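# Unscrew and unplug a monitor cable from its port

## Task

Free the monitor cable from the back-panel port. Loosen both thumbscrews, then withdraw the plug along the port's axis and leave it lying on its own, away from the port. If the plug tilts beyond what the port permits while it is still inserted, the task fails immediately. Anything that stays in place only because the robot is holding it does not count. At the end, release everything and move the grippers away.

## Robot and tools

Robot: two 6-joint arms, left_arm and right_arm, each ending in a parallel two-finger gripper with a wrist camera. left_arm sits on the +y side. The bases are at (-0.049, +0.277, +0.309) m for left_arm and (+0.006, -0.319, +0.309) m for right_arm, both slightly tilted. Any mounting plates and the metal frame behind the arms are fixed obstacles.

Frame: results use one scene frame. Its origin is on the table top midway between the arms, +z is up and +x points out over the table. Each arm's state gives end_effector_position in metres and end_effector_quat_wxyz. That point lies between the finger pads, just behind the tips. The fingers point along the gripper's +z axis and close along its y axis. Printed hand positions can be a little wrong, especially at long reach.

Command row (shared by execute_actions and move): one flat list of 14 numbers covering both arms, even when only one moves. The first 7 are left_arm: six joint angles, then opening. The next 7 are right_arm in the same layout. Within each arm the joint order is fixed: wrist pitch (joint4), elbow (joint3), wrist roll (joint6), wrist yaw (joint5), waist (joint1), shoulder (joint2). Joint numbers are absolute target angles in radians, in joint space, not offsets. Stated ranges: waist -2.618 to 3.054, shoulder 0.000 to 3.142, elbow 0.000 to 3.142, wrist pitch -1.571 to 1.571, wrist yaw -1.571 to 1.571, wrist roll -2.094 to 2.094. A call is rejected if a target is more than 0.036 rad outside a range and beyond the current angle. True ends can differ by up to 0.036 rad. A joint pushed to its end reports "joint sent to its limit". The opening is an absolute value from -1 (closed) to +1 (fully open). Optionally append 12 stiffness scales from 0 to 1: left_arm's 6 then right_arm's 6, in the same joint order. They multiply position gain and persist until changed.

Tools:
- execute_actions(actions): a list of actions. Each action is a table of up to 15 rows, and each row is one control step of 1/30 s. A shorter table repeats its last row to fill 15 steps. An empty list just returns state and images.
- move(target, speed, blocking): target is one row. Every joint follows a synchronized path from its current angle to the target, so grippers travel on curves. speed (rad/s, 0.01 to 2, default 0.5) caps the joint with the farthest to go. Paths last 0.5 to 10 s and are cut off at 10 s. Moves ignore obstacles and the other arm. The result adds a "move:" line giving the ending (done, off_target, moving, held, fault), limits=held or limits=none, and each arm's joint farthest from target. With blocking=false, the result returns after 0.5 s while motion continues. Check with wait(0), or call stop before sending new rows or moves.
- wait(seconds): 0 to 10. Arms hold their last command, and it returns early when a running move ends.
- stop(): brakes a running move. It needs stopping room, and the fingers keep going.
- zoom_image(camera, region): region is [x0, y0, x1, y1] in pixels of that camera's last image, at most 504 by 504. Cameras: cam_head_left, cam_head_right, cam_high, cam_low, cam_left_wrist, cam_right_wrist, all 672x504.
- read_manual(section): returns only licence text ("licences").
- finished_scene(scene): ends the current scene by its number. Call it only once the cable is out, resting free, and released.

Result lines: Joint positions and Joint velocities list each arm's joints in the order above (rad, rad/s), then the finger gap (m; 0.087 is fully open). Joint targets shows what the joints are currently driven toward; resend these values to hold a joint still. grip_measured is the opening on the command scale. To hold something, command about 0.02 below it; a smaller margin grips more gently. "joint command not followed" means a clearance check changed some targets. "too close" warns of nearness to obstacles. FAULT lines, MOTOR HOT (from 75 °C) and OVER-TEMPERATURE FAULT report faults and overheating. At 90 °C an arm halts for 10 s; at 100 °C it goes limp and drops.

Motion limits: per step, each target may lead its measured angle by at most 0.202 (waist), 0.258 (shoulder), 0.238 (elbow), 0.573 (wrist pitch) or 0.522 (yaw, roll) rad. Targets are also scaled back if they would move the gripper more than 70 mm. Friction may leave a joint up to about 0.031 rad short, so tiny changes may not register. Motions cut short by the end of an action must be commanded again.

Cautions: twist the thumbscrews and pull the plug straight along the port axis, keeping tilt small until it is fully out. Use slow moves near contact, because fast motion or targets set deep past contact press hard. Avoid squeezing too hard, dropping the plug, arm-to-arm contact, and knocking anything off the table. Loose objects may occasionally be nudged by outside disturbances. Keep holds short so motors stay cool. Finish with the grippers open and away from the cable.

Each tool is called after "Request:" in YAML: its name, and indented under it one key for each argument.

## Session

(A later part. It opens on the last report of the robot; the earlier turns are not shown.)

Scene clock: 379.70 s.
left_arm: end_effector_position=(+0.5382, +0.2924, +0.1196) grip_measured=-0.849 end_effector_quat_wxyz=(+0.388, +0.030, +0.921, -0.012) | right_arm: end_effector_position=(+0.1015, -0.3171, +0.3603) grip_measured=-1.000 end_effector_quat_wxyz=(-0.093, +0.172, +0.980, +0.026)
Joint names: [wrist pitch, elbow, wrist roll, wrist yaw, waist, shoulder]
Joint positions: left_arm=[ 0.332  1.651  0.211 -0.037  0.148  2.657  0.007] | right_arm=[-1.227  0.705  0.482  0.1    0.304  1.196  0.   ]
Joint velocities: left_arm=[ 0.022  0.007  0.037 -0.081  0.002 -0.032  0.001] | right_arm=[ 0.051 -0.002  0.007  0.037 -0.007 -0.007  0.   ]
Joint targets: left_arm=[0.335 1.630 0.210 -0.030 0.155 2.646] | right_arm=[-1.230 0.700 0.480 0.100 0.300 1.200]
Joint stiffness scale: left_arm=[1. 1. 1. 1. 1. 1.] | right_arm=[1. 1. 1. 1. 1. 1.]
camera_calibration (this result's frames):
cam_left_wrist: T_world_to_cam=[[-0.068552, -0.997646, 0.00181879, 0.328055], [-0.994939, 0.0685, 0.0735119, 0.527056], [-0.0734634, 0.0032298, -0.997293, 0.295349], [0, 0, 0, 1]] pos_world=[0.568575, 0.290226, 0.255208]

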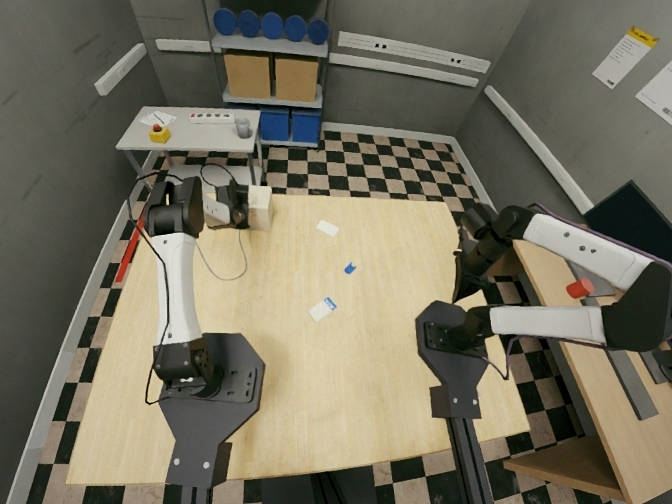

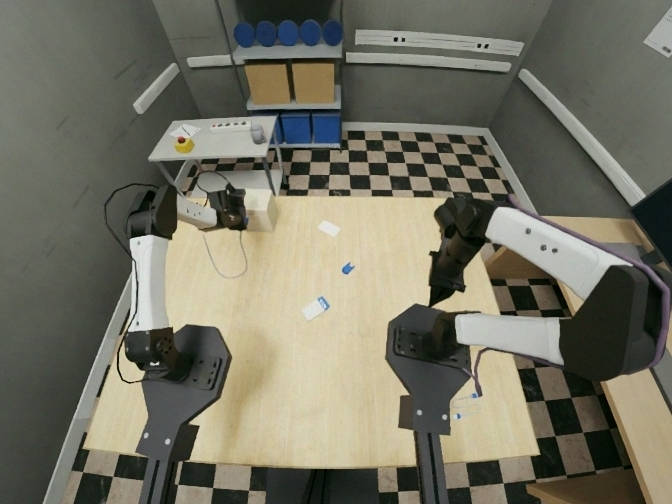

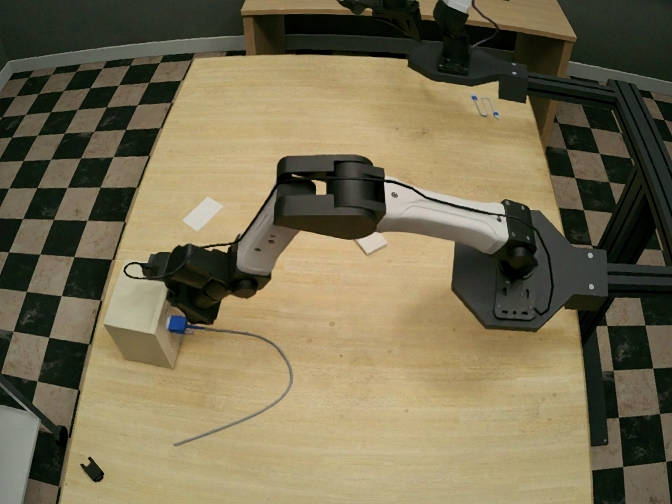

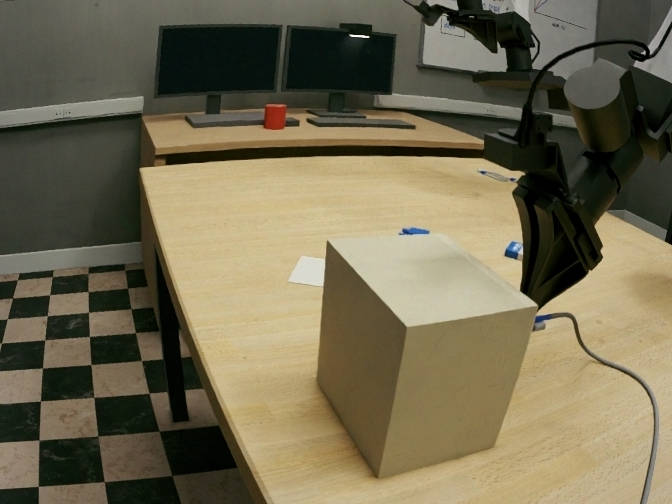

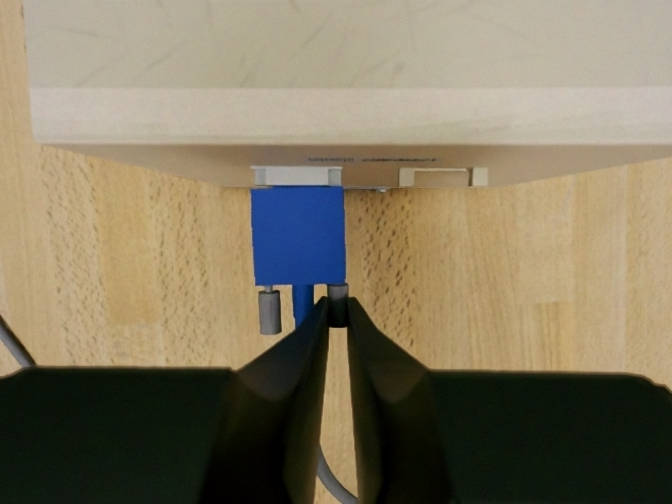

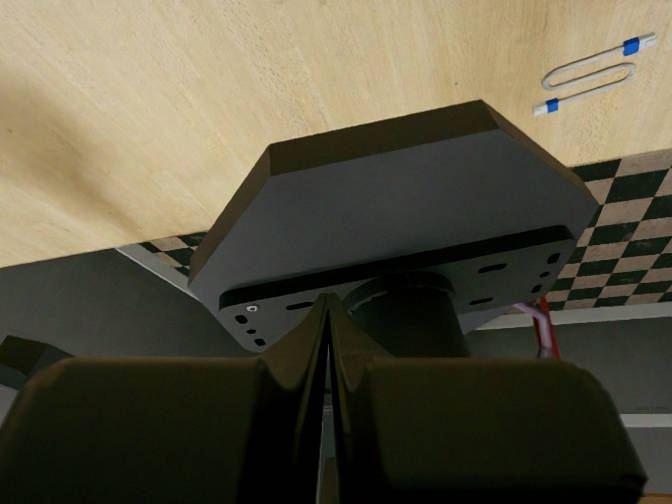

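Request:
execute_actions:
  actions:
    - [[0.33,1.65,0.21,-0.03,0.158,2.655,-0.77,-1.23,0.7,0.48,0.1,0.3,1.2,-1],[0.32,1.675,0.21,-0.03,0.161,2.665,-0.77,-1.23,0.7,0.48,0.1,0.3,1.2,-1]]
    - [[0.318,1.675,0.21,-0.03,0.161,2.665,-0.77,-1.23,0.7,0.48,0.1,0.3,1.2,-1],[0.318,1.675,0.21,-0.03,0.161,2.665,-0.77,-1.23,0.7,0.48,0.1,0.3,1.2,-1],[0.335,1.66,0.225,-0.055,0.15,2.672,-0.77,-1.23,0.7,0.48,0.1,0.3,1.2,-1],[0.342,1.65,0.242,-0.087,0.139,2.68,-0.77,-1.23,0.7,0.48,0.1,0.3,1.2,-1],[0.35,1.64,0.256,-0.112,0.13,2.681,-0.77,-1.23,0.7,0.48,0.1,0.3,1.2,-1],[0.358,1.636,0.269,-0.137,0.122,2.683,-0.77,-1.23,0.7,0.48,0.1,0.3,1.2,-1],[0.365,1.634,0.283,-0.162,0.113,2.685,-0.77,-1.23,0.7,0.48,0.1,0.3,1.2,-1],[0.374,1.632,0.297,-0.187,0.105,2.688,-0.77,-1.23,0.7,0.48,0.1,0.3,1.2,-1],[0.383,1.63,0.312,-0.211,0.097,2.691,-0.77,-1.23,0.7,0.48,0.1,0.3,1.2,-1],[0.392,1.629,0.328,-0.235,0.089,2.695,-0.77,-1.23,0.7,0.48,0.1,0.3,1.2,-1],[0.402,1.629,0.344,-0.26,0.081,2.699,-0.77,-1.23,0.7,0.48,0.1,0.3,1.2,-1],[0.412,1.629,0.36,-0.284,0.073,2.703,-0.77,-1.23,0.7,0.48,0.1,0.3,1.2,-1],[0.422,1.645,0.376,-0.308,0.066,2.708,-0.77,-1.23,0.7,0.48,0.1,0.3,1.2,-1],[0.433,1.662,0.393,-0.332,0.058,2.714,-0.77,-1.23,0.7,0.48,0.1,0.3,1.2,-1],[0.444,1.663,0.41,-0.356,0.051,2.719,-0.77,-1.23,0.7,0.48,0.1,0.3,1.2,-1]]
    - [[0.455,1.665,0.428,-0.379,0.043,2.726,-0.77,-1.23,0.7,0.48,0.1,0.3,1.2,-1],[0.467,1.666,0.447,-0.402,0.036,2.733,-0.77,-1.23,0.7,0.48,0.1,0.3,1.2,-1],[0.479,1.669,0.466,-0.425,0.029,2.74,-0.77,-1.23,0.7,0.48,0.1,0.3,1.2,-1],[0.492,1.671,0.485,-0.448,0.022,2.747,-0.77,-1.23,0.7,0.48,0.1,0.3,1.2,-1],[0.505,1.674,0.505,-0.47,0.016,2.755,-0.77,-1.23,0.7,0.48,0.1,0.3,1.2,-1],[0.519,1.678,0.525,-0.492,0.009,2.763,-0.77,-1.23,0.7,0.48,0.1,0.3,1.2,-1],[0.533,1.682,0.546,-0.514,0.002,2.772,-0.77,-1.23,0.7,0.48,0.1,0.3,1.2,-1],[0.547,1.686,0.567,-0.536,-0.004,2.781,-0.77,-1.23,0.7,0.48,0.1,0.3,1.2,-1],[0.561,1.691,0.588,-0.557,-0.01,2.79,-0.77,-1.23,0.7,0.48,0.1,0.3,1.2,-1],[0.576,1.696,0.61,-0.577,-0.016,2.8,-0.77,-1.23,0.7,0.48,0.1,0.3,1.2,-1],[0.592,1.701,0.632,-0.598,-0.022,2.811,-0.77,-1.23,0.7,0.48,0.1,0.3,1.2,-1],[0.608,1.707,0.655,-0.619,-0.028,2.822,-0.77,-1.23,0.7,0.48,0.1,0.3,1.2,-1],[0.624,1.714,0.678,-0.639,-0.034,2.833,-0.77,-1.23,0.7,0.48,0.1,0.3,1.2,-1],[0.641,1.721,0.702,-0.659,-0.04,2.845,-0.77,-1.23,0.7,0.48,0.1,0.3,1.2,-1],[0.657,1.728,0.722,-0.678,-0.046,2.857,-0.77,-1.23,0.7,0.48,0.1,0.3,1.2,-1]]
    - [[0.66,1.736,0.726,-0.685,-0.052,2.87,-0.77,-1.23,0.7,0.48,0.1,0.3,1.2,-1],[0.66,1.744,0.726,-0.685,-0.052,2.882,-0.77,-1.23,0.7,0.48,0.1,0.3,1.2,-1],[0.66,1.744,0.726,-0.685,-0.052,2.882,-0.77,-1.23,0.7,0.48,0.1,0.3,1.2,-1],[0.66,1.744,0.726,-0.685,-0.052,2.882,-0.77,-1.23,0.7,0.48,0.1,0.3,1.2,-1],[0.66,1.744,0.726,-0.685,-0.052,2.882,-0.77,-1.23,0.7,0.48,0.1,0.3,1.2,-1],[0.66,1.744,0.726,-0.685,-0.052,2.882,-0.8,-1.23,0.7,0.48,0.1,0.3,1.2,-1],[0.66,1.744,0.726,-0.685,-0.052,2.882,-0.83,-1.23,0.7,0.48,0.1,0.3,1.2,-1],[0.66,1.744,0.726,-0.685,-0.052,2.882,-0.86,-1.23,0.7,0.48,0.1,0.3,1.2,-1],[0.66,1.744,0.726,-0.685,-0.052,2.882,-0.9,-1.23,0.7,0.48,0.1,0.3,1.2,-1],[0.657,1.73,0.726,-0.685,-0.05,2.868,-0.9,-1.23,0.7,0.48,0.1,0.3,1.2,-1],[0.635,1.71,0.71,-0.67,-0.044,2.853,-0.9,-1.23,0.7,0.48,0.1,0.3,1.2,-1],[0.615,1.71,0.69,-0.65,-0.04,2.853,-0.9,-1.23,0.7,0.48,0.1,0.3,1.2,-1],[0.598,1.71,0.668,-0.627,-0.035,2.852,-0.9,-1.23,0.7,0.48,0.1,0.3,1.2,-1],[0.582,1.702,0.645,-0.608,-0.029,2.839,-0.9,-1.23,0.7,0.48,0.1,0.3,1.2,-1],[0.566,1.694,0.622,-0.588,-0.024,2.826,-0.9,-1.23,0.7,0.48,0.1,0.3,1.2,-1]]
    - [[0.551,1.687,0.6,-0.567,-0.018,2.814,-0.9,-1.23,0.7,0.48,0.1,0.3,1.2,-1],[0.536,1.68,0.578,-0.547,-0.012,2.802,-0.9,-1.23,0.7,0.48,0.1,0.3,1.2,-1],[0.521,1.674,0.557,-0.526,-0.006,2.791,-0.9,-1.23,0.7,0.48,0.1,0.3,1.2,-1],[0.506,1.667,0.536,-0.505,0.001,2.78,-0.9,-1.23,0.7,0.48,0.1,0.3,1.2,-1],[0.492,1.662,0.515,-0.484,0.007,2.77,-0.9,-1.23,0.7,0.48,0.1,0.3,1.2,-1],[0.478,1.657,0.495,-0.463,0.0135,2.76,-0.9,-1.23,0.7,0.48,0.1,0.3,1.2,-1],[0.465,1.652,0.475,-0.441,0.02,2.751,-0.9,-1.23,0.7,0.48,0.1,0.3,1.2,-1],[0.452,1.647,0.456,-0.419,0.027,2.742,-0.9,-1.23,0.7,0.48,0.1,0.3,1.2,-1],[0.439,1.644,0.437,-0.397,0.034,2.733,-0.9,-1.23,0.7,0.48,0.1,0.3,1.2,-1],[0.427,1.64,0.418,-0.375,0.041,2.725,-0.9,-1.23,0.7,0.48,0.1,0.3,1.2,-1],[0.415,1.637,0.4,-0.352,0.048,2.717,-0.9,-1.23,0.7,0.48,0.1,0.3,1.2,-1],[0.404,1.635,0.383,-0.329,0.055,2.71,-0.9,-1.23,0.7,0.48,0.1,0.3,1.2,-1],[0.393,1.632,0.365,-0.307,0.062,2.703,-0.9,-1.23,0.7,0.48,0.1,0.3,1.2,-1],[0.383,1.631,0.348,-0.283,0.07,2.696,-0.9,-1.23,0.7,0.48,0.1,0.3,1.2,-1],[0.372,1.629,0.332,-0.26,0.078,2.69,-0.9,-1.23,0.7,0.48,0.1,0.3,1.2,-1]]
    - [[0.363,1.628,0.316,-0.236,0.086,2.685,-0.9,-1.23,0.7,0.48,0.1,0.3,1.2,-1],[0.354,1.628,0.301,-0.212,0.093,2.68,-0.9,-1.23,0.7,0.48,0.1,0.3,1.2,-1],[0.345,1.628,0.286,-0.188,0.101,2.675,-0.9,-1.23,0.7,0.48,0.1,0.3,1.2,-1],[0.336,1.645,0.27,-0.164,0.109,2.671,-0.9,-1.23,0.7,0.48,0.1,0.3,1.2,-1],[0.328,1.662,0.256,-0.14,0.118,2.667,-0.9,-1.23,0.7,0.48,0.1,0.3,1.2,-1],[0.32,1.663,0.243,-0.115,0.126,2.664,-0.9,-1.23,0.7,0.48,0.1,0.3,1.2,-1],[0.312,1.665,0.23,-0.09,0.135,2.661,-0.9,-1.23,0.7,0.48,0.1,0.3,1.2,-1],[0.305,1.667,0.217,-0.065,0.143,2.659,-0.9,-1.23,0.7,0.48,0.1,0.3,1.2,-1],[0.3,1.669,0.206,-0.04,0.152,2.657,-0.9,-1.23,0.7,0.48,0.1,0.3,1.2,-1],[0.3,1.672,0.203,-0.028,0.161,2.655,-0.9,-1.23,0.7,0.48,0.1,0.3,1.2,-1],[0.3,1.675,0.203,-0.028,0.161,2.653,-0.9,-1.23,0.7,0.48,0.1,0.3,1.2,-1]]
    - [[0.3,1.675,0.203,-0.028,0.161,2.653,-0.8,-1.23,0.7,0.48,0.1,0.3,1.2,-1],[0.318,1.675,0.21,-0.03,0.161,2.66,-0.77,-1.23,0.7,0.48,0.1,0.3,1.2,-1],[0.335,1.66,0.225,-0.055,0.15,2.672,-0.77,-1.23,0.7,0.48,0.1,0.3,1.2,-1],[0.342,1.65,0.242,-0.087,0.139,2.68,-0.77,-1.23,0.7,0.48,0.1,0.3,1.2,-1],[0.35,1.64,0.256,-0.112,0.13,2.681,-0.77,-1.23,0.7,0.48,0.1,0.3,1.2,-1],[0.358,1.636,0.269,-0.137,0.122,2.683,-0.77,-1.23,0.7,0.48,0.1,0.3,1.2,-1],[0.365,1.634,0.283,-0.162,0.113,2.685,-0.77,-1.23,0.7,0.48,0.1,0.3,1.2,-1],[0.374,1.632,0.297,-0.187,0.105,2.688,-0.77,-1.23,0.7,0.48,0.1,0.3,1.2,-1],[0.383,1.63,0.312,-0.211,0.097,2.691,-0.77,-1.23,0.7,0.48,0.1,0.3,1.2,-1],[0.392,1.629,0.328,-0.235,0.089,2.695,-0.77,-1.23,0.7,0.48,0.1,0.3,1.2,-1],[0.402,1.629,0.344,-0.26,0.081,2.699,-0.77,-1.23,0.7,0.48,0.1,0.3,1.2,-1],[0.412,1.629,0.36,-0.284,0.073,2.703,-0.77,-1.23,0.7,0.48,0.1,0.3,1.2,-1],[0.422,1.645,0.376,-0.308,0.066,2.708,-0.77,-1.23,0.7,0.48,0.1,0.3,1.2,-1],[0.433,1.662,0.393,-0.332,0.058,2.714,-0.77,-1.23,0.7,0.48,0.1,0.3,1.2,-1],[0.444,1.663,0.41,-0.356,0.051,2.719,-0.77,-1.23,0.7,0.48,0.1,0.3,1.2,-1]]
    - [[0.455,1.665,0.428,-0.379,0.043,2.726,-0.77,-1.23,0.7,0.48,0.1,0.3,1.2,-1],[0.467,1.666,0.447,-0.402,0.036,2.733,-0.77,-1.23,0.7,0.48,0.1,0.3,1.2,-1],[0.479,1.669,0.466,-0.425,0.029,2.74,-0.77,-1.23,0.7,0.48,0.1,0.3,1.2,-1],[0.492,1.671,0.485,-0.448,0.022,2.747,-0.77,-1.23,0.7,0.48,0.1,0.3,1.2,-1],[0.505,1.674,0.505,-0.47,0.016,2.755,-0.77,-1.23,0.7,0.48,0.1,0.3,1.2,-1],[0.519,1.678,0.525,-0.492,0.009,2.763,-0.77,-1.23,0.7,0.48,0.1,0.3,1.2,-1],[0.533,1.682,0.546,-0.514,0.002,2.772,-0.77,-1.23,0.7,0.48,0.1,0.3,1.2,-1],[0.547,1.686,0.567,-0.536,-0.004,2.781,-0.77,-1.23,0.7,0.48,0.1,0.3,1.2,-1],[0.561,1.691,0.588,-0.557,-0.01,2.79,-0.77,-1.23,0.7,0.48,0.1,0.3,1.2,-1],[0.576,1.696,0.61,-0.577,-0.016,2.8,-0.77,-1.23,0.7,0.48,0.1,0.3,1.2,-1],[0.592,1.701,0.632,-0.598,-0.022,2.811,-0.77,-1.23,0.7,0.48,0.1,0.3,1.2,-1],[0.608,1.707,0.655,-0.619,-0.028,2.822,-0.77,-1.23,0.7,0.48,0.1,0.3,1.2,-1],[0.624,1.714,0.678,-0.639,-0.034,2.833,-0.77,-1.23,0.7,0.48,0.1,0.3,1.2,-1],[0.641,1.721,0.702,-0.659,-0.04,2.845,-0.77,-1.23,0.7,0.48,0.1,0.3,1.2,-1],[0.657,1.728,0.722,-0.678,-0.046,2.857,-0.77,-1.23,0.7,0.48,0.1,0.3,1.2,-1]]
    - [[0.66,1.736,0.726,-0.685,-0.052,2.87,-0.77,-1.23,0.7,0.48,0.1,0.3,1.2,-1],[0.66,1.744,0.726,-0.685,-0.052,2.882,-0.77,-1.23,0.7,0.48,0.1,0.3,1.2,-1],[0.66,1.744,0.726,-0.685,-0.052,2.882,-0.77,-1.23,0.7,0.48,0.1,0.3,1.2,-1],[0.66,1.744,0.726,-0.685,-0.052,2.882,-0.77,-1.23,0.7,0.48,0.1,0.3,1.2,-1],[0.66,1.744,0.726,-0.685,-0.052,2.882,-0.77,-1.23,0.7,0.48,0.1,0.3,1.2,-1],[0.66,1.744,0.726,-0.685,-0.052,2.882,-0.8,-1.23,0.7,0.48,0.1,0.3,1.2,-1],[0.66,1.744,0.726,-0.685,-0.052,2.882,-0.83,-1.23,0.7,0.48,0.1,0.3,1.2,-1],[0.66,1.744,0.726,-0.685,-0.052,2.882,-0.86,-1.23,0.7,0.48,0.1,0.3,1.2,-1],[0.66,1.744,0.726,-0.685,-0.052,2.882,-0.9,-1.23,0.7,0.48,0.1,0.3,1.2,-1],[0.657,1.73,0.726,-0.685,-0.05,2.868,-0.9,-1.23,0.7,0.48,0.1,0.3,1.2,-1],[0.635,1.71,0.71,-0.67,-0.044,2.853,-0.9,-1.23,0.7,0.48,0.1,0.3,1.2,-1],[0.615,1.71,0.69,-0.65,-0.04,2.853,-0.9,-1.23,0.7,0.48,0.1,0.3,1.2,-1],[0.598,1.71,0.668,-0.627,-0.035,2.852,-0.9,-1.23,0.7,0.48,0.1,0.3,1.2,-1],[0.582,1.702,0.645,-0.608,-0.029,2.839,-0.9,-1.23,0.7,0.48,0.1,0.3,1.2,-1],[0.566,1.694,0.622,-0.588,-0.024,2.826,-0.9,-1.23,0.7,0.48,0.1,0.3,1.2,-1]]
    - [[0.551,1.687,0.6,-0.567,-0.018,2.814,-0.9,-1.23,0.7,0.48,0.1,0.3,1.2,-1],[0.536,1.68,0.578,-0.547,-0.012,2.802,-0.9,-1.23,0.7,0.48,0.1,0.3,1.2,-1],[0.521,1.674,0.557,-0.526,-0.006,2.791,-0.9,-1.23,0.7,0.48,0.1,0.3,1.2,-1],[0.506,1.667,0.536,-0.505,0.001,2.78,-0.9,-1.23,0.7,0.48,0.1,0.3,1.2,-1],[0.492,1.662,0.515,-0.484,0.007,2.77,-0.9,-1.23,0.7,0.48,0.1,0.3,1.2,-1],[0.478,1.657,0.495,-0.463,0.0135,2.76,-0.9,-1.23,0.7,0.48,0.1,0.3,1.2,-1],[0.465,1.652,0.475,-0.441,0.02,2.751,-0.9,-1.23,0.7,0.48,0.1,0.3,1.2,-1],[0.452,1.647,0.456,-0.419,0.027,2.742,-0.9,-1.23,0.7,0.48,0.1,0.3,1.2,-1],[0.439,1.644,0.437,-0.397,0.034,2.733,-0.9,-1.23,0.7,0.48,0.1,0.3,1.2,-1],[0.427,1.64,0.418,-0.375,0.041,2.725,-0.9,-1.23,0.7,0.48,0.1,0.3,1.2,-1],[0.415,1.637,0.4,-0.352,0.048,2.717,-0.9,-1.23,0.7,0.48,0.1,0.3,1.2,-1],[0.404,1.635,0.383,-0.329,0.055,2.71,-0.9,-1.23,0.7,0.48,0.1,0.3,1.2,-1],[0.393,1.632,0.365,-0.307,0.062,2.703,-0.9,-1.23,0.7,0.48,0.1,0.3,1.2,-1],[0.383,1.631,0.348,-0.283,0.07,2.696,-0.9,-1.23,0.7,0.48,0.1,0.3,1.2,-1],[0.372,1.629,0.332,-0.26,0.078,2.69,-0.9,-1.23,0.7,0.48,0.1,0.3,1.2,-1]]
    - [[0.363,1.628,0.316,-0.236,0.086,2.685,-0.9,-1.23,0.7,0.48,0.1,0.3,1.2,-1],[0.354,1.628,0.301,-0.212,0.093,2.68,-0.9,-1.23,0.7,0.48,0.1,0.3,1.2,-1],[0.345,1.628,0.286,-0.188,0.101,2.675,-0.9,-1.23,0.7,0.48,0.1,0.3,1.2,-1],[0.336,1.645,0.27,-0.164,0.109,2.671,-0.9,-1.23,0.7,0.48,0.1,0.3,1.2,-1],[0.328,1.662,0.256,-0.14,0.118,2.667,-0.9,-1.23,0.7,0.48,0.1,0.3,1.2,-1],[0.32,1.663,0.243,-0.115,0.126,2.664,-0.9,-1.23,0.7,0.48,0.1,0.3,1.2,-1],[0.312,1.665,0.23,-0.09,0.135,2.661,-0.9,-1.23,0.7,0.48,0.1,0.3,1.2,-1],[0.305,1.667,0.217,-0.065,0.143,2.659,-0.9,-1.23,0.7,0.48,0.1,0.3,1.2,-1],[0.3,1.669,0.206,-0.04,0.152,2.657,-0.9,-1.23,0.7,0.48,0.1,0.3,1.2,-1],[0.3,1.672,0.203,-0.028,0.161,2.655,-0.9,-1.23,0.7,0.48,0.1,0.3,1.2,-1],[0.3,1.675,0.203,-0.028,0.161,2.653,-0.9,-1.23,0.7,0.48,0.1,0.3,1.2,-1]]

Request:
zoom_image:
  camera: "cam_left_wrist"
  region: [220, 150, 440, 370]

Scene clock: 390.87 s.
left_arm: end_effector_position=(+0.5384, +0.2938, +0.1181) grip_measured=-0.845 end_effector_quat_wxyz=(+0.385, +0.034, +0.922, -0.007) | right_arm: end_effector_position=(+0.1015, -0.3171, +0.3603) grip_measured=-1.000 end_effector_quat_wxyz=(-0.093, +0.172, +0.980, +0.026)
Joint names: [wrist pitch, elbow, wrist roll, wrist yaw, waist, shoulder]
Joint positions: left_arm=[ 0.325  1.659  0.222 -0.043  0.148  2.663  0.007] | right_arm=[-1.227  0.705  0.482  0.1    0.304  1.196  0.   ]
Joint velocities: left_arm=[-0.007  0.022 -0.066  0.125  0.022  0.007  0.   ] | right_arm=[-0.081  0.007 -0.051  0.037 -0.017  0.012  0.   ]
Joint targets: left_arm=[0.300 1.675 0.203 -0.028 0.161 2.653] | right_arm=[-1.230 0.700 0.480 0.100 0.300 1.200]
Joint stiffness scale: left_arm=[1. 1. 1. 1. 1. 1.] | right_arm=[1. 1. 1. 1. 1. 1.]
camera_calibration (this result's frames):
cam_left_wrist: T_world_to_cam=[[-0.073321, -0.997256, -0.0102579, 0.333259], [-0.994252, 0.0722877, 0.0789818, 0.525113], [-0.0780236, 0.01599, -0.996823, 0.292483], [0, 0, 0, 1]] pos_world=[0.56935, 0.289709, 0.253498]

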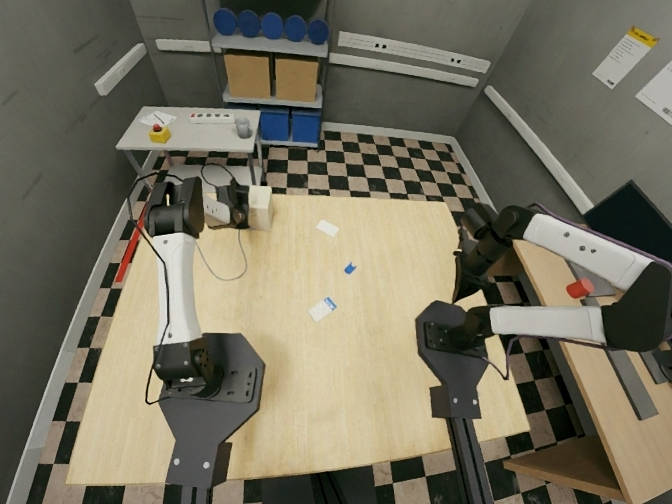

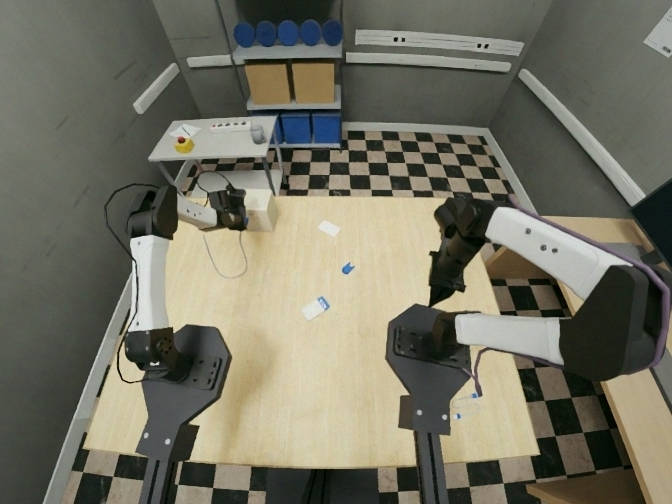

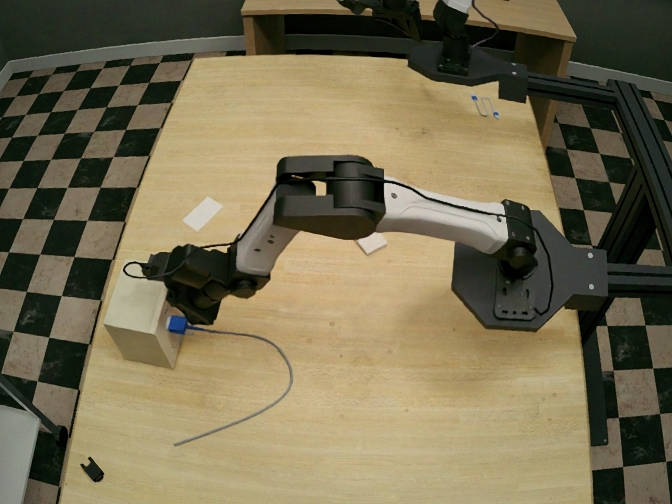

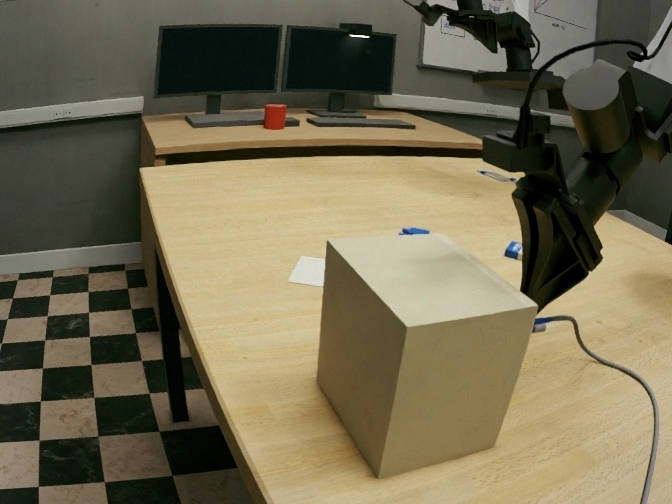

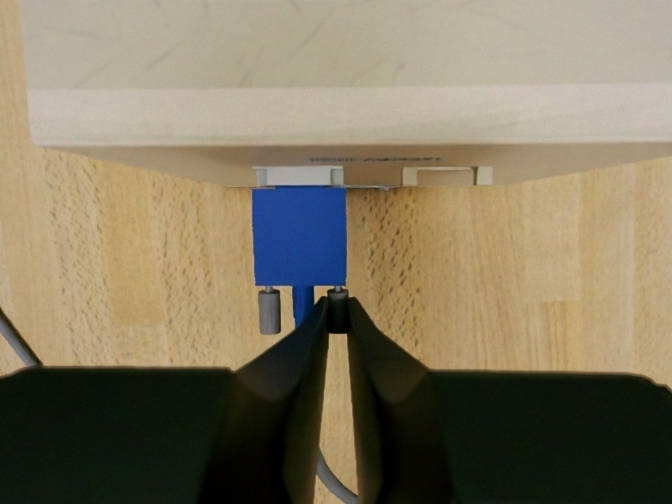

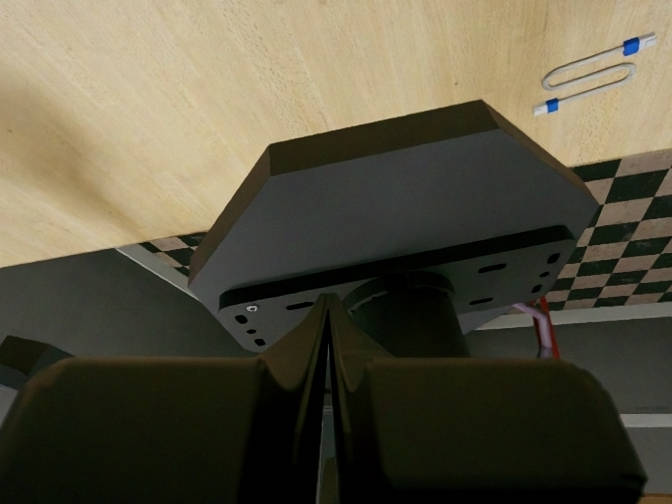

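Region (220, 150, 440, 370) of cam_left_wrist's 672x504 image, scaled by 2.291, with more detail than that image has.

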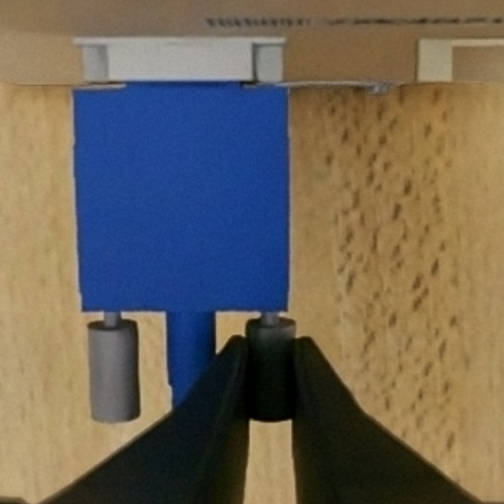

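Free. Lift and regrip the body.

Request:
execute_actions:
  actions:
    - [[0.305,1.675,0.203,-0.028,0.161,2.653,-0.77,-1.23,0.7,0.48,0.1,0.3,1.2,-1],[0.305,1.675,0.203,-0.028,0.161,2.653,-0.77,-1.23,0.7,0.48,0.1,0.3,1.2,-1],[0.305,1.66,0.203,-0.028,0.158,2.65,-0.77,-1.23,0.7,0.48,0.1,0.3,1.2,-1],[0.303,1.645,0.203,-0.028,0.155,2.644,-0.77,-1.23,0.7,0.48,0.1,0.3,1.2,-1],[0.3,1.638,0.203,-0.03,0.15,2.638,-0.77,-1.23,0.7,0.48,0.1,0.3,1.2,-1],[0.297,1.635,0.203,-0.03,0.147,2.632,-0.77,-1.23,0.7,0.48,0.1,0.3,1.2,-1],[0.294,1.632,0.203,-0.03,0.145,2.626,-0.77,-1.23,0.7,0.48,0.1,0.3,1.2,-1],[0.291,1.629,0.203,-0.03,0.143,2.62,-0.77,-1.23,0.7,0.48,0.1,0.3,1.2,-1],[0.288,1.626,0.203,-0.03,0.143,2.614,-0.77,-1.23,0.7,0.48,0.1,0.3,1.2,-1],[0.285,1.623,0.203,-0.03,0.143,2.608,-0.77,-1.23,0.7,0.48,0.1,0.3,1.2,-1],[0.282,1.62,0.203,-0.03,0.143,2.602,-0.77,-1.23,0.7,0.48,0.1,0.3,1.2,-1]]
    - [[0.282,1.62,0.21,-0.02,0.155,2.602,-0.4,-1.23,0.7,0.48,0.1,0.3,1.2,-1],[0.282,1.62,0.215,-0.015,0.165,2.602,0,-1.23,0.7,0.48,0.1,0.3,1.2,-1],[0.282,1.62,0.225,-0.008,0.175,2.602,0.2,-1.23,0.7,0.48,0.1,0.3,1.2,-1],[0.282,1.62,0.229,-0.008,0.18,2.602,0.2,-1.23,0.7,0.48,0.1,0.3,1.2,-1]]

Request:
move:
  target: [0.219,1.825,0.229,-0.008,0.183,2.75,0.2,-1.23,0.7,0.48,0.1,0.3,1.2,-1]
  speed: 0.25

Scene clock: 392.80 s.
left_arm: end_effector_position=(+0.5422, +0.3104, +0.1387) grip_measured=+0.200 end_effector_quat_wxyz=(+0.393, +0.026, +0.919, -0.010) | right_arm: end_effector_position=(+0.1015, -0.3171, +0.3603) grip_measured=-1.000 end_effector_quat_wxyz=(-0.093, +0.172, +0.980, +0.026)
Joint names: [wrist pitch, elbow, wrist roll, wrist yaw, waist, shoulder]
Joint positions: left_arm=[ 0.301  1.641  0.222 -0.02   0.175  2.605  0.052] | right_arm=[-1.227  0.705  0.482  0.1    0.304  1.196  0.   ]
Joint velocities: left_arm=[ 0.007 -0.007  0.007 -0.037 -0.012  0.002  0.001] | right_arm=[ 0.125 -0.007  0.022 -0.066 -0.007 -0.007  0.   ]
Joint targets: left_arm=[0.282 1.620 0.229 -0.008 0.180 2.602] | right_arm=[-1.230 0.700 0.480 0.100 0.300 1.200]
Joint stiffness scale: left_arm=[1. 1. 1. 1. 1. 1.] | right_arm=[1. 1. 1. 1. 1. 1.]
camera_calibration (this result's frames):
cam_left_wrist: T_world_to_cam=[[-0.0595306, -0.998226, 0.00124635, 0.34161], [-0.996261, 0.0594917, 0.062651, 0.533393], [-0.0626139, 0.00248796, -0.998035, 0.30905], [0, 0, 0, 1]] pos_world=[0.571085, 0.308503, 0.2746]

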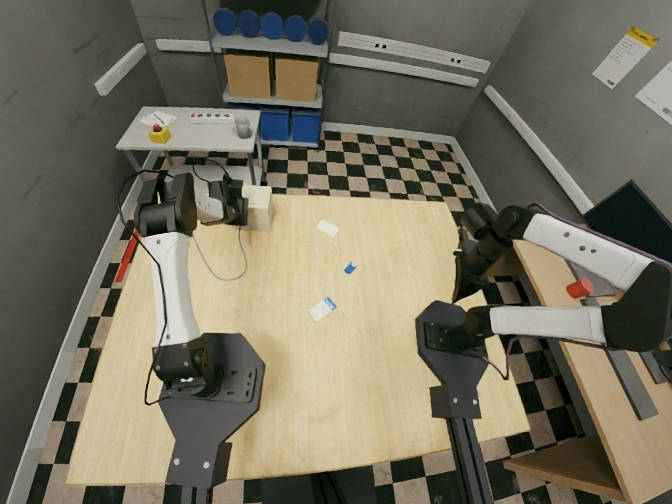

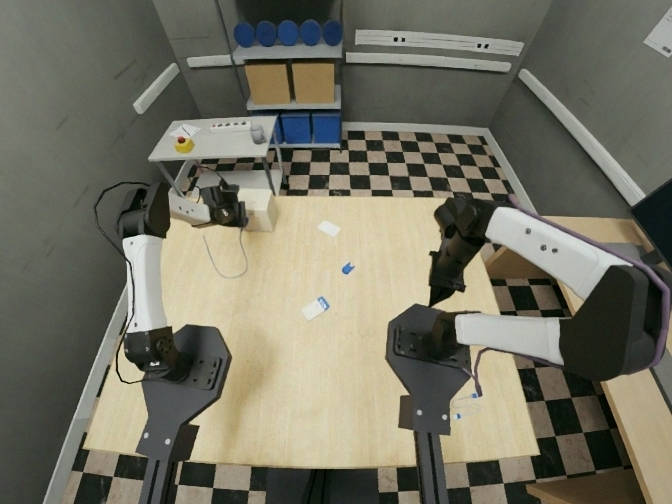

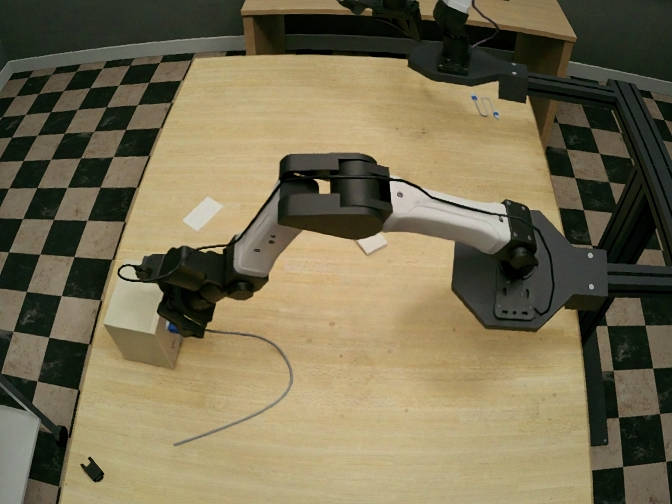

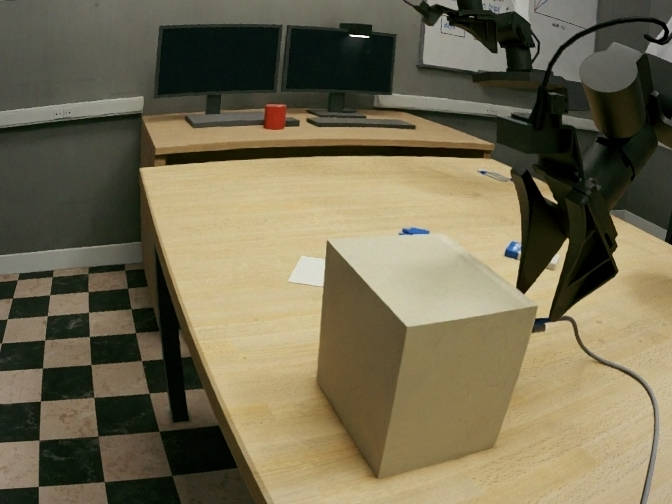

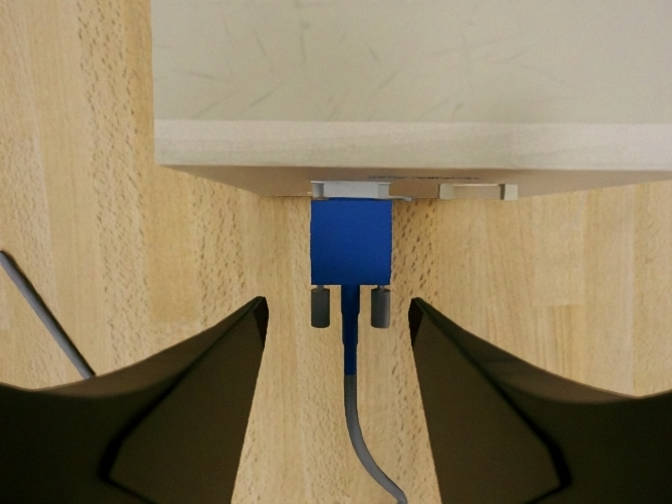

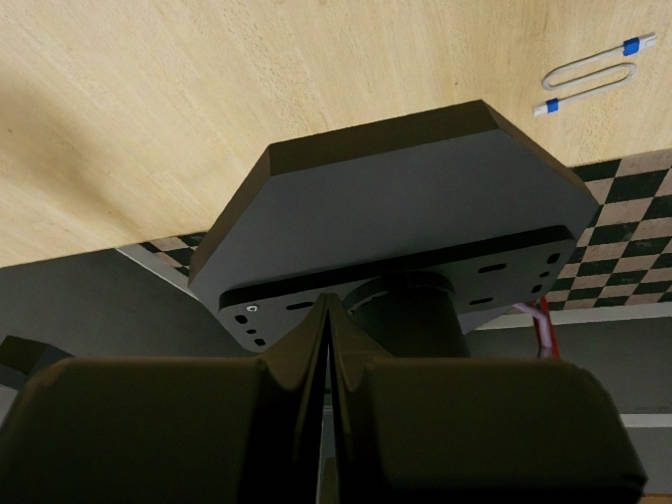

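Scene clock: 394.00 s.
left_arm: end_effector_position=(+0.5579, +0.3069, +0.1120) grip_measured=+0.200 end_effector_quat_wxyz=(+0.384, +0.027, +0.923, -0.012) | right_arm: end_effector_position=(+0.1015, -0.3171, +0.3603) grip_measured=-1.000 end_effector_quat_wxyz=(-0.093, +0.172, +0.980, +0.026)
Joint names: [wrist pitch, elbow, wrist roll, wrist yaw, waist, shoulder]
Joint positions: left_arm=[ 0.239  1.81   0.223 -0.018  0.175  2.732  0.052] | right_arm=[-1.227  0.705  0.482  0.1    0.304  1.196  0.   ]
Joint velocities: left_arm=[-0.007 -0.002 -0.081 -0.007  0.002  0.007 -0.001] | right_arm=[-0.037 -0.017  0.037 -0.022  0.002  0.022  0.   ]
Joint targets: left_arm=[0.219 1.825 0.229 -0.008 0.183 2.750] | right_arm=[-1.230 0.700 0.480 0.100 0.300 1.200]
Joint stiffness scale: left_arm=[1. 1. 1. 1. 1. 1.] | right_arm=[1. 1. 1. 1. 1. 1.]
move: done; limits=none; left_arm: farthest joint: the wrist pitch, 0.020 radians from its target (0.082 radians at the start); right_arm: farthest joint: the elbow, 0.005 radians from its target (0.005 radians at the start)
camera_calibration (this result's frames):
cam_left_wrist: T_world_to_cam=[[-0.064325, -0.997919, 0.00445548, 0.341299], [-0.99451, 0.0644732, 0.0824198, 0.546155], [-0.0825355, 0.000870631, -0.996588, 0.294789], [0, 0, 0, 1]] pos_world=[0.589441, 0.30512, 0.247248]

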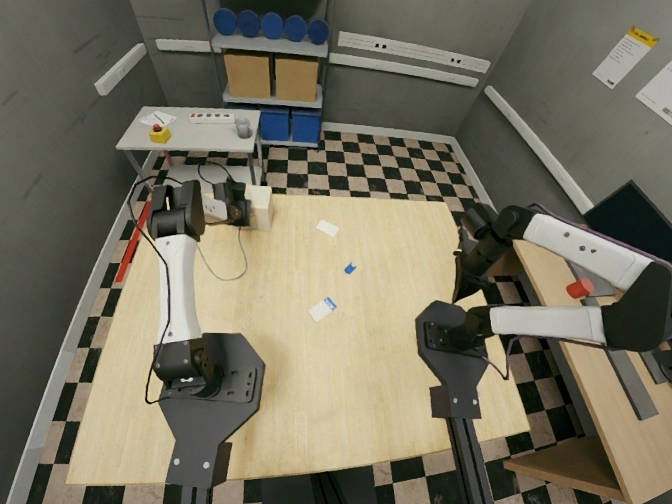

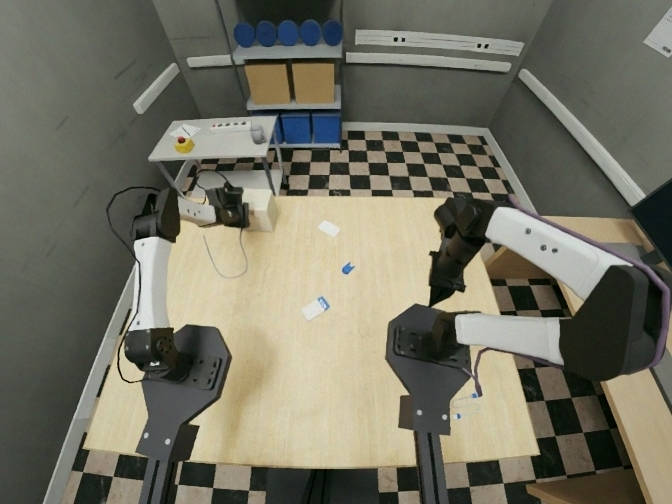

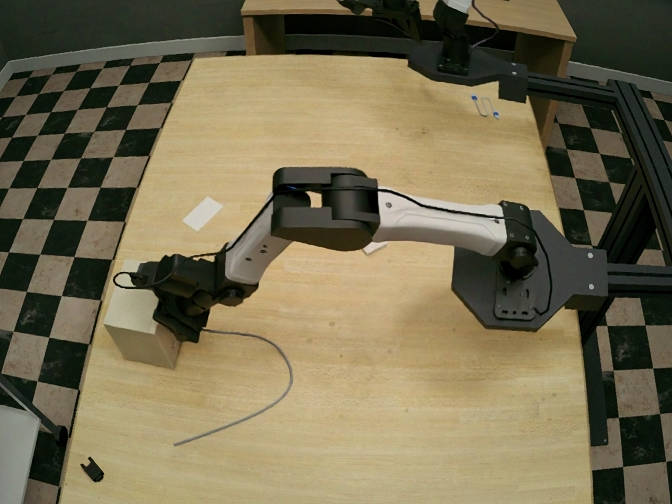

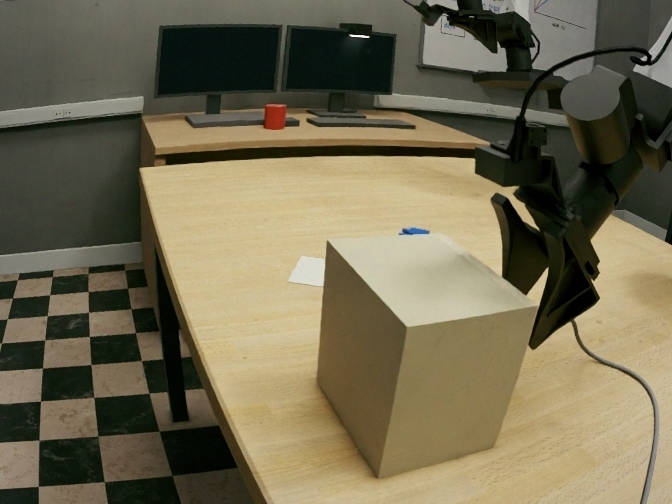

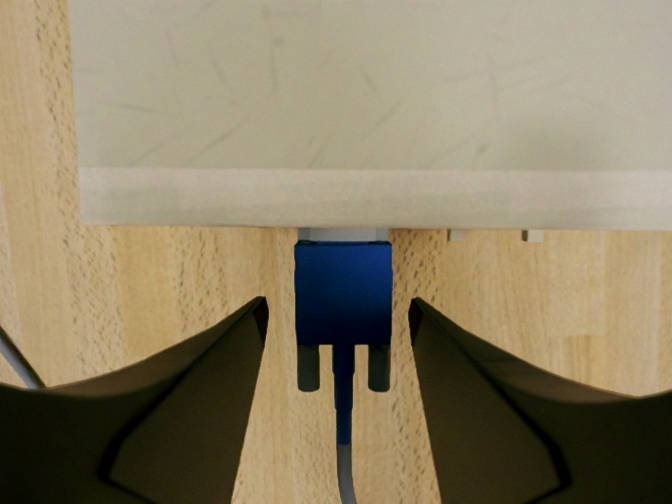

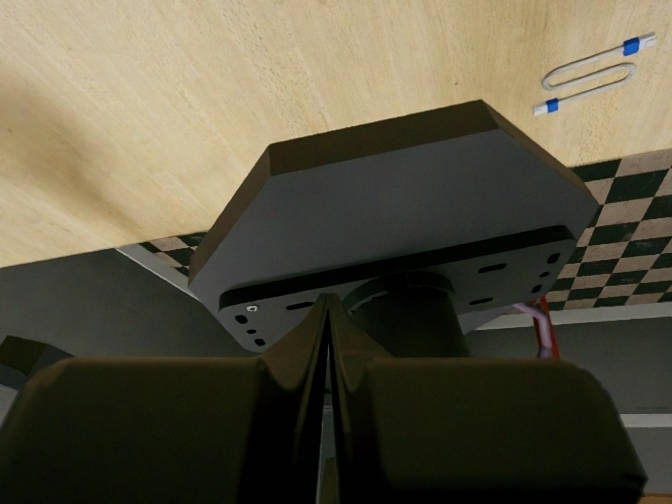

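Request:
execute_actions:
  actions:
    - [[0.219,1.825,0.225,-0.018,0.174,2.75,0,-1.23,0.7,0.48,0.1,0.3,1.2,-1],[0.219,1.825,0.225,-0.018,0.17,2.75,-0.1,-1.23,0.7,0.48,0.1,0.3,1.2,-1],[0.219,1.825,0.225,-0.018,0.1675,2.75,-0.18,-1.23,0.7,0.48,0.1,0.3,1.2,-1]]

Request:
zoom_image:
  camera: "cam_left_wrist"
  region: [230, 190, 450, 410]

Scene clock: 394.83 s.
left_arm: end_effector_position=(+0.5576, +0.3069, +0.1117) grip_measured=-0.180 end_effector_quat_wxyz=(+0.383, +0.028, +0.923, -0.012) | right_arm: end_effector_position=(+0.1015, -0.3171, +0.3603) grip_measured=-1.000 end_effector_quat_wxyz=(-0.093, +0.172, +0.980, +0.026)
Joint names: [wrist pitch, elbow, wrist roll, wrist yaw, waist, shoulder]
Joint positions: left_arm=[ 0.237  1.81   0.223 -0.018  0.175  2.732  0.036] | right_arm=[-1.227  0.705  0.482  0.1    0.304  1.196  0.   ]
Joint velocities: left_arm=[-0.007 -0.007  0.007  0.081 -0.012  0.007 -0.   ] | right_arm=[-0.022  0.012  0.007  0.007  0.002  0.007  0.   ]
Joint targets: left_arm=[0.219 1.825 0.225 -0.018 0.167 2.750] | right_arm=[-1.230 0.700 0.480 0.100 0.300 1.200]
Joint stiffness scale: left_arm=[1. 1. 1. 1. 1. 1.] | right_arm=[1. 1. 1. 1. 1. 1.]
camera_calibration (this result's frames):
cam_left_wrist: T_world_to_cam=[[-0.064579, -0.997902, 0.00467972, 0.341327], [-0.994369, 0.0647438, 0.0839011, 0.545541], [-0.084028, 0.000764878, -0.996463, 0.295395], [0, 0, 0, 1]] pos_world=[0.589333, 0.305064, 0.246982]

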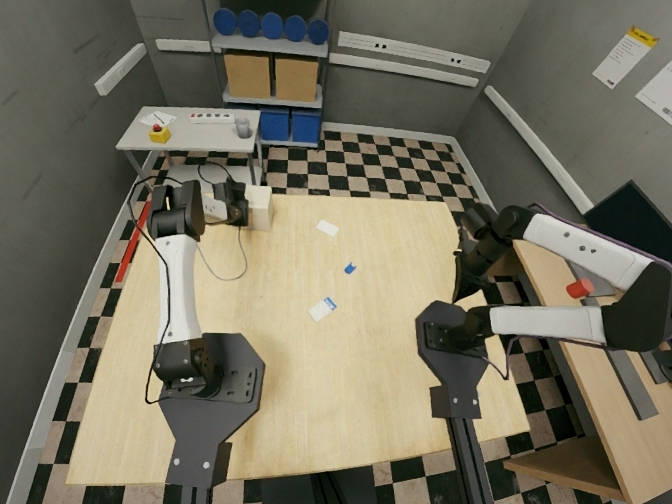

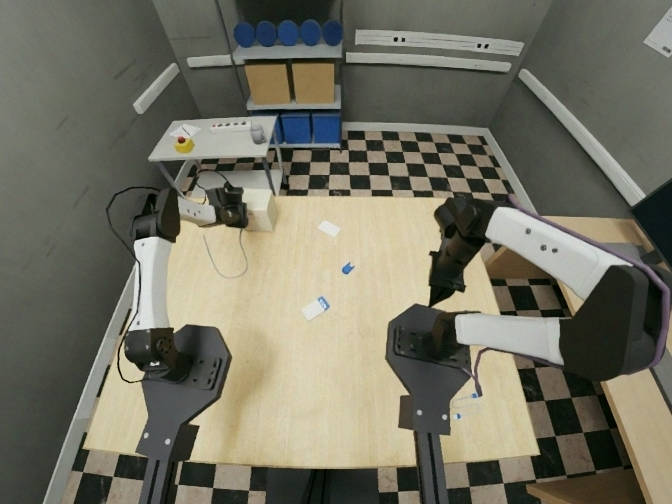

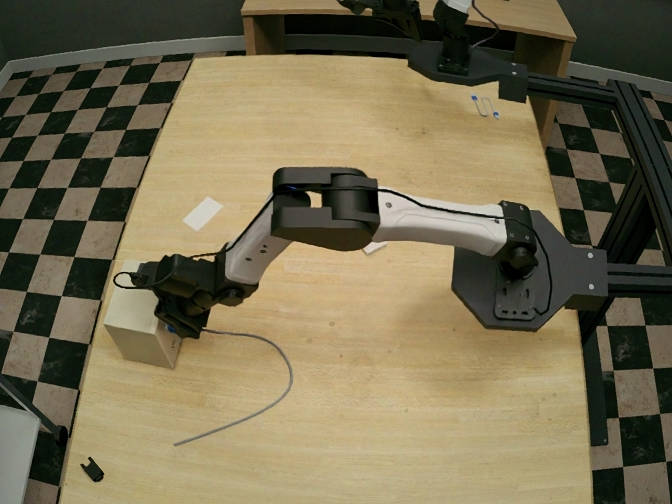

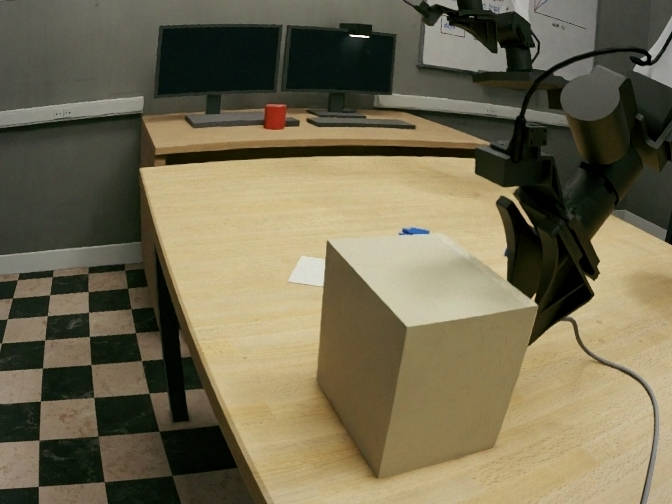

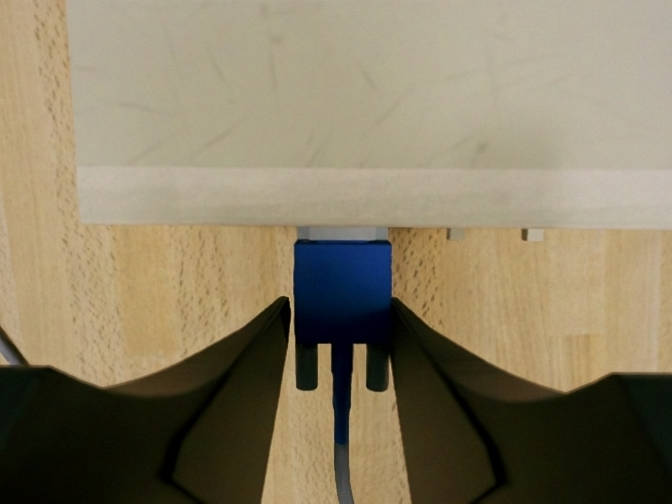

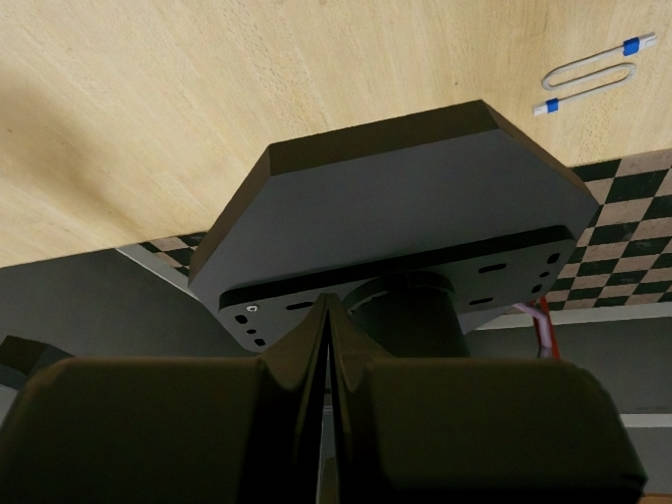

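Region (230, 190, 450, 410) of cam_left_wrist's 672x504 image, scaled by 2.291, with more detail than that image has.

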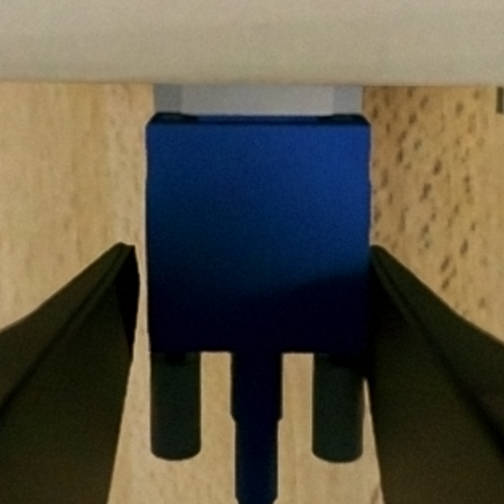

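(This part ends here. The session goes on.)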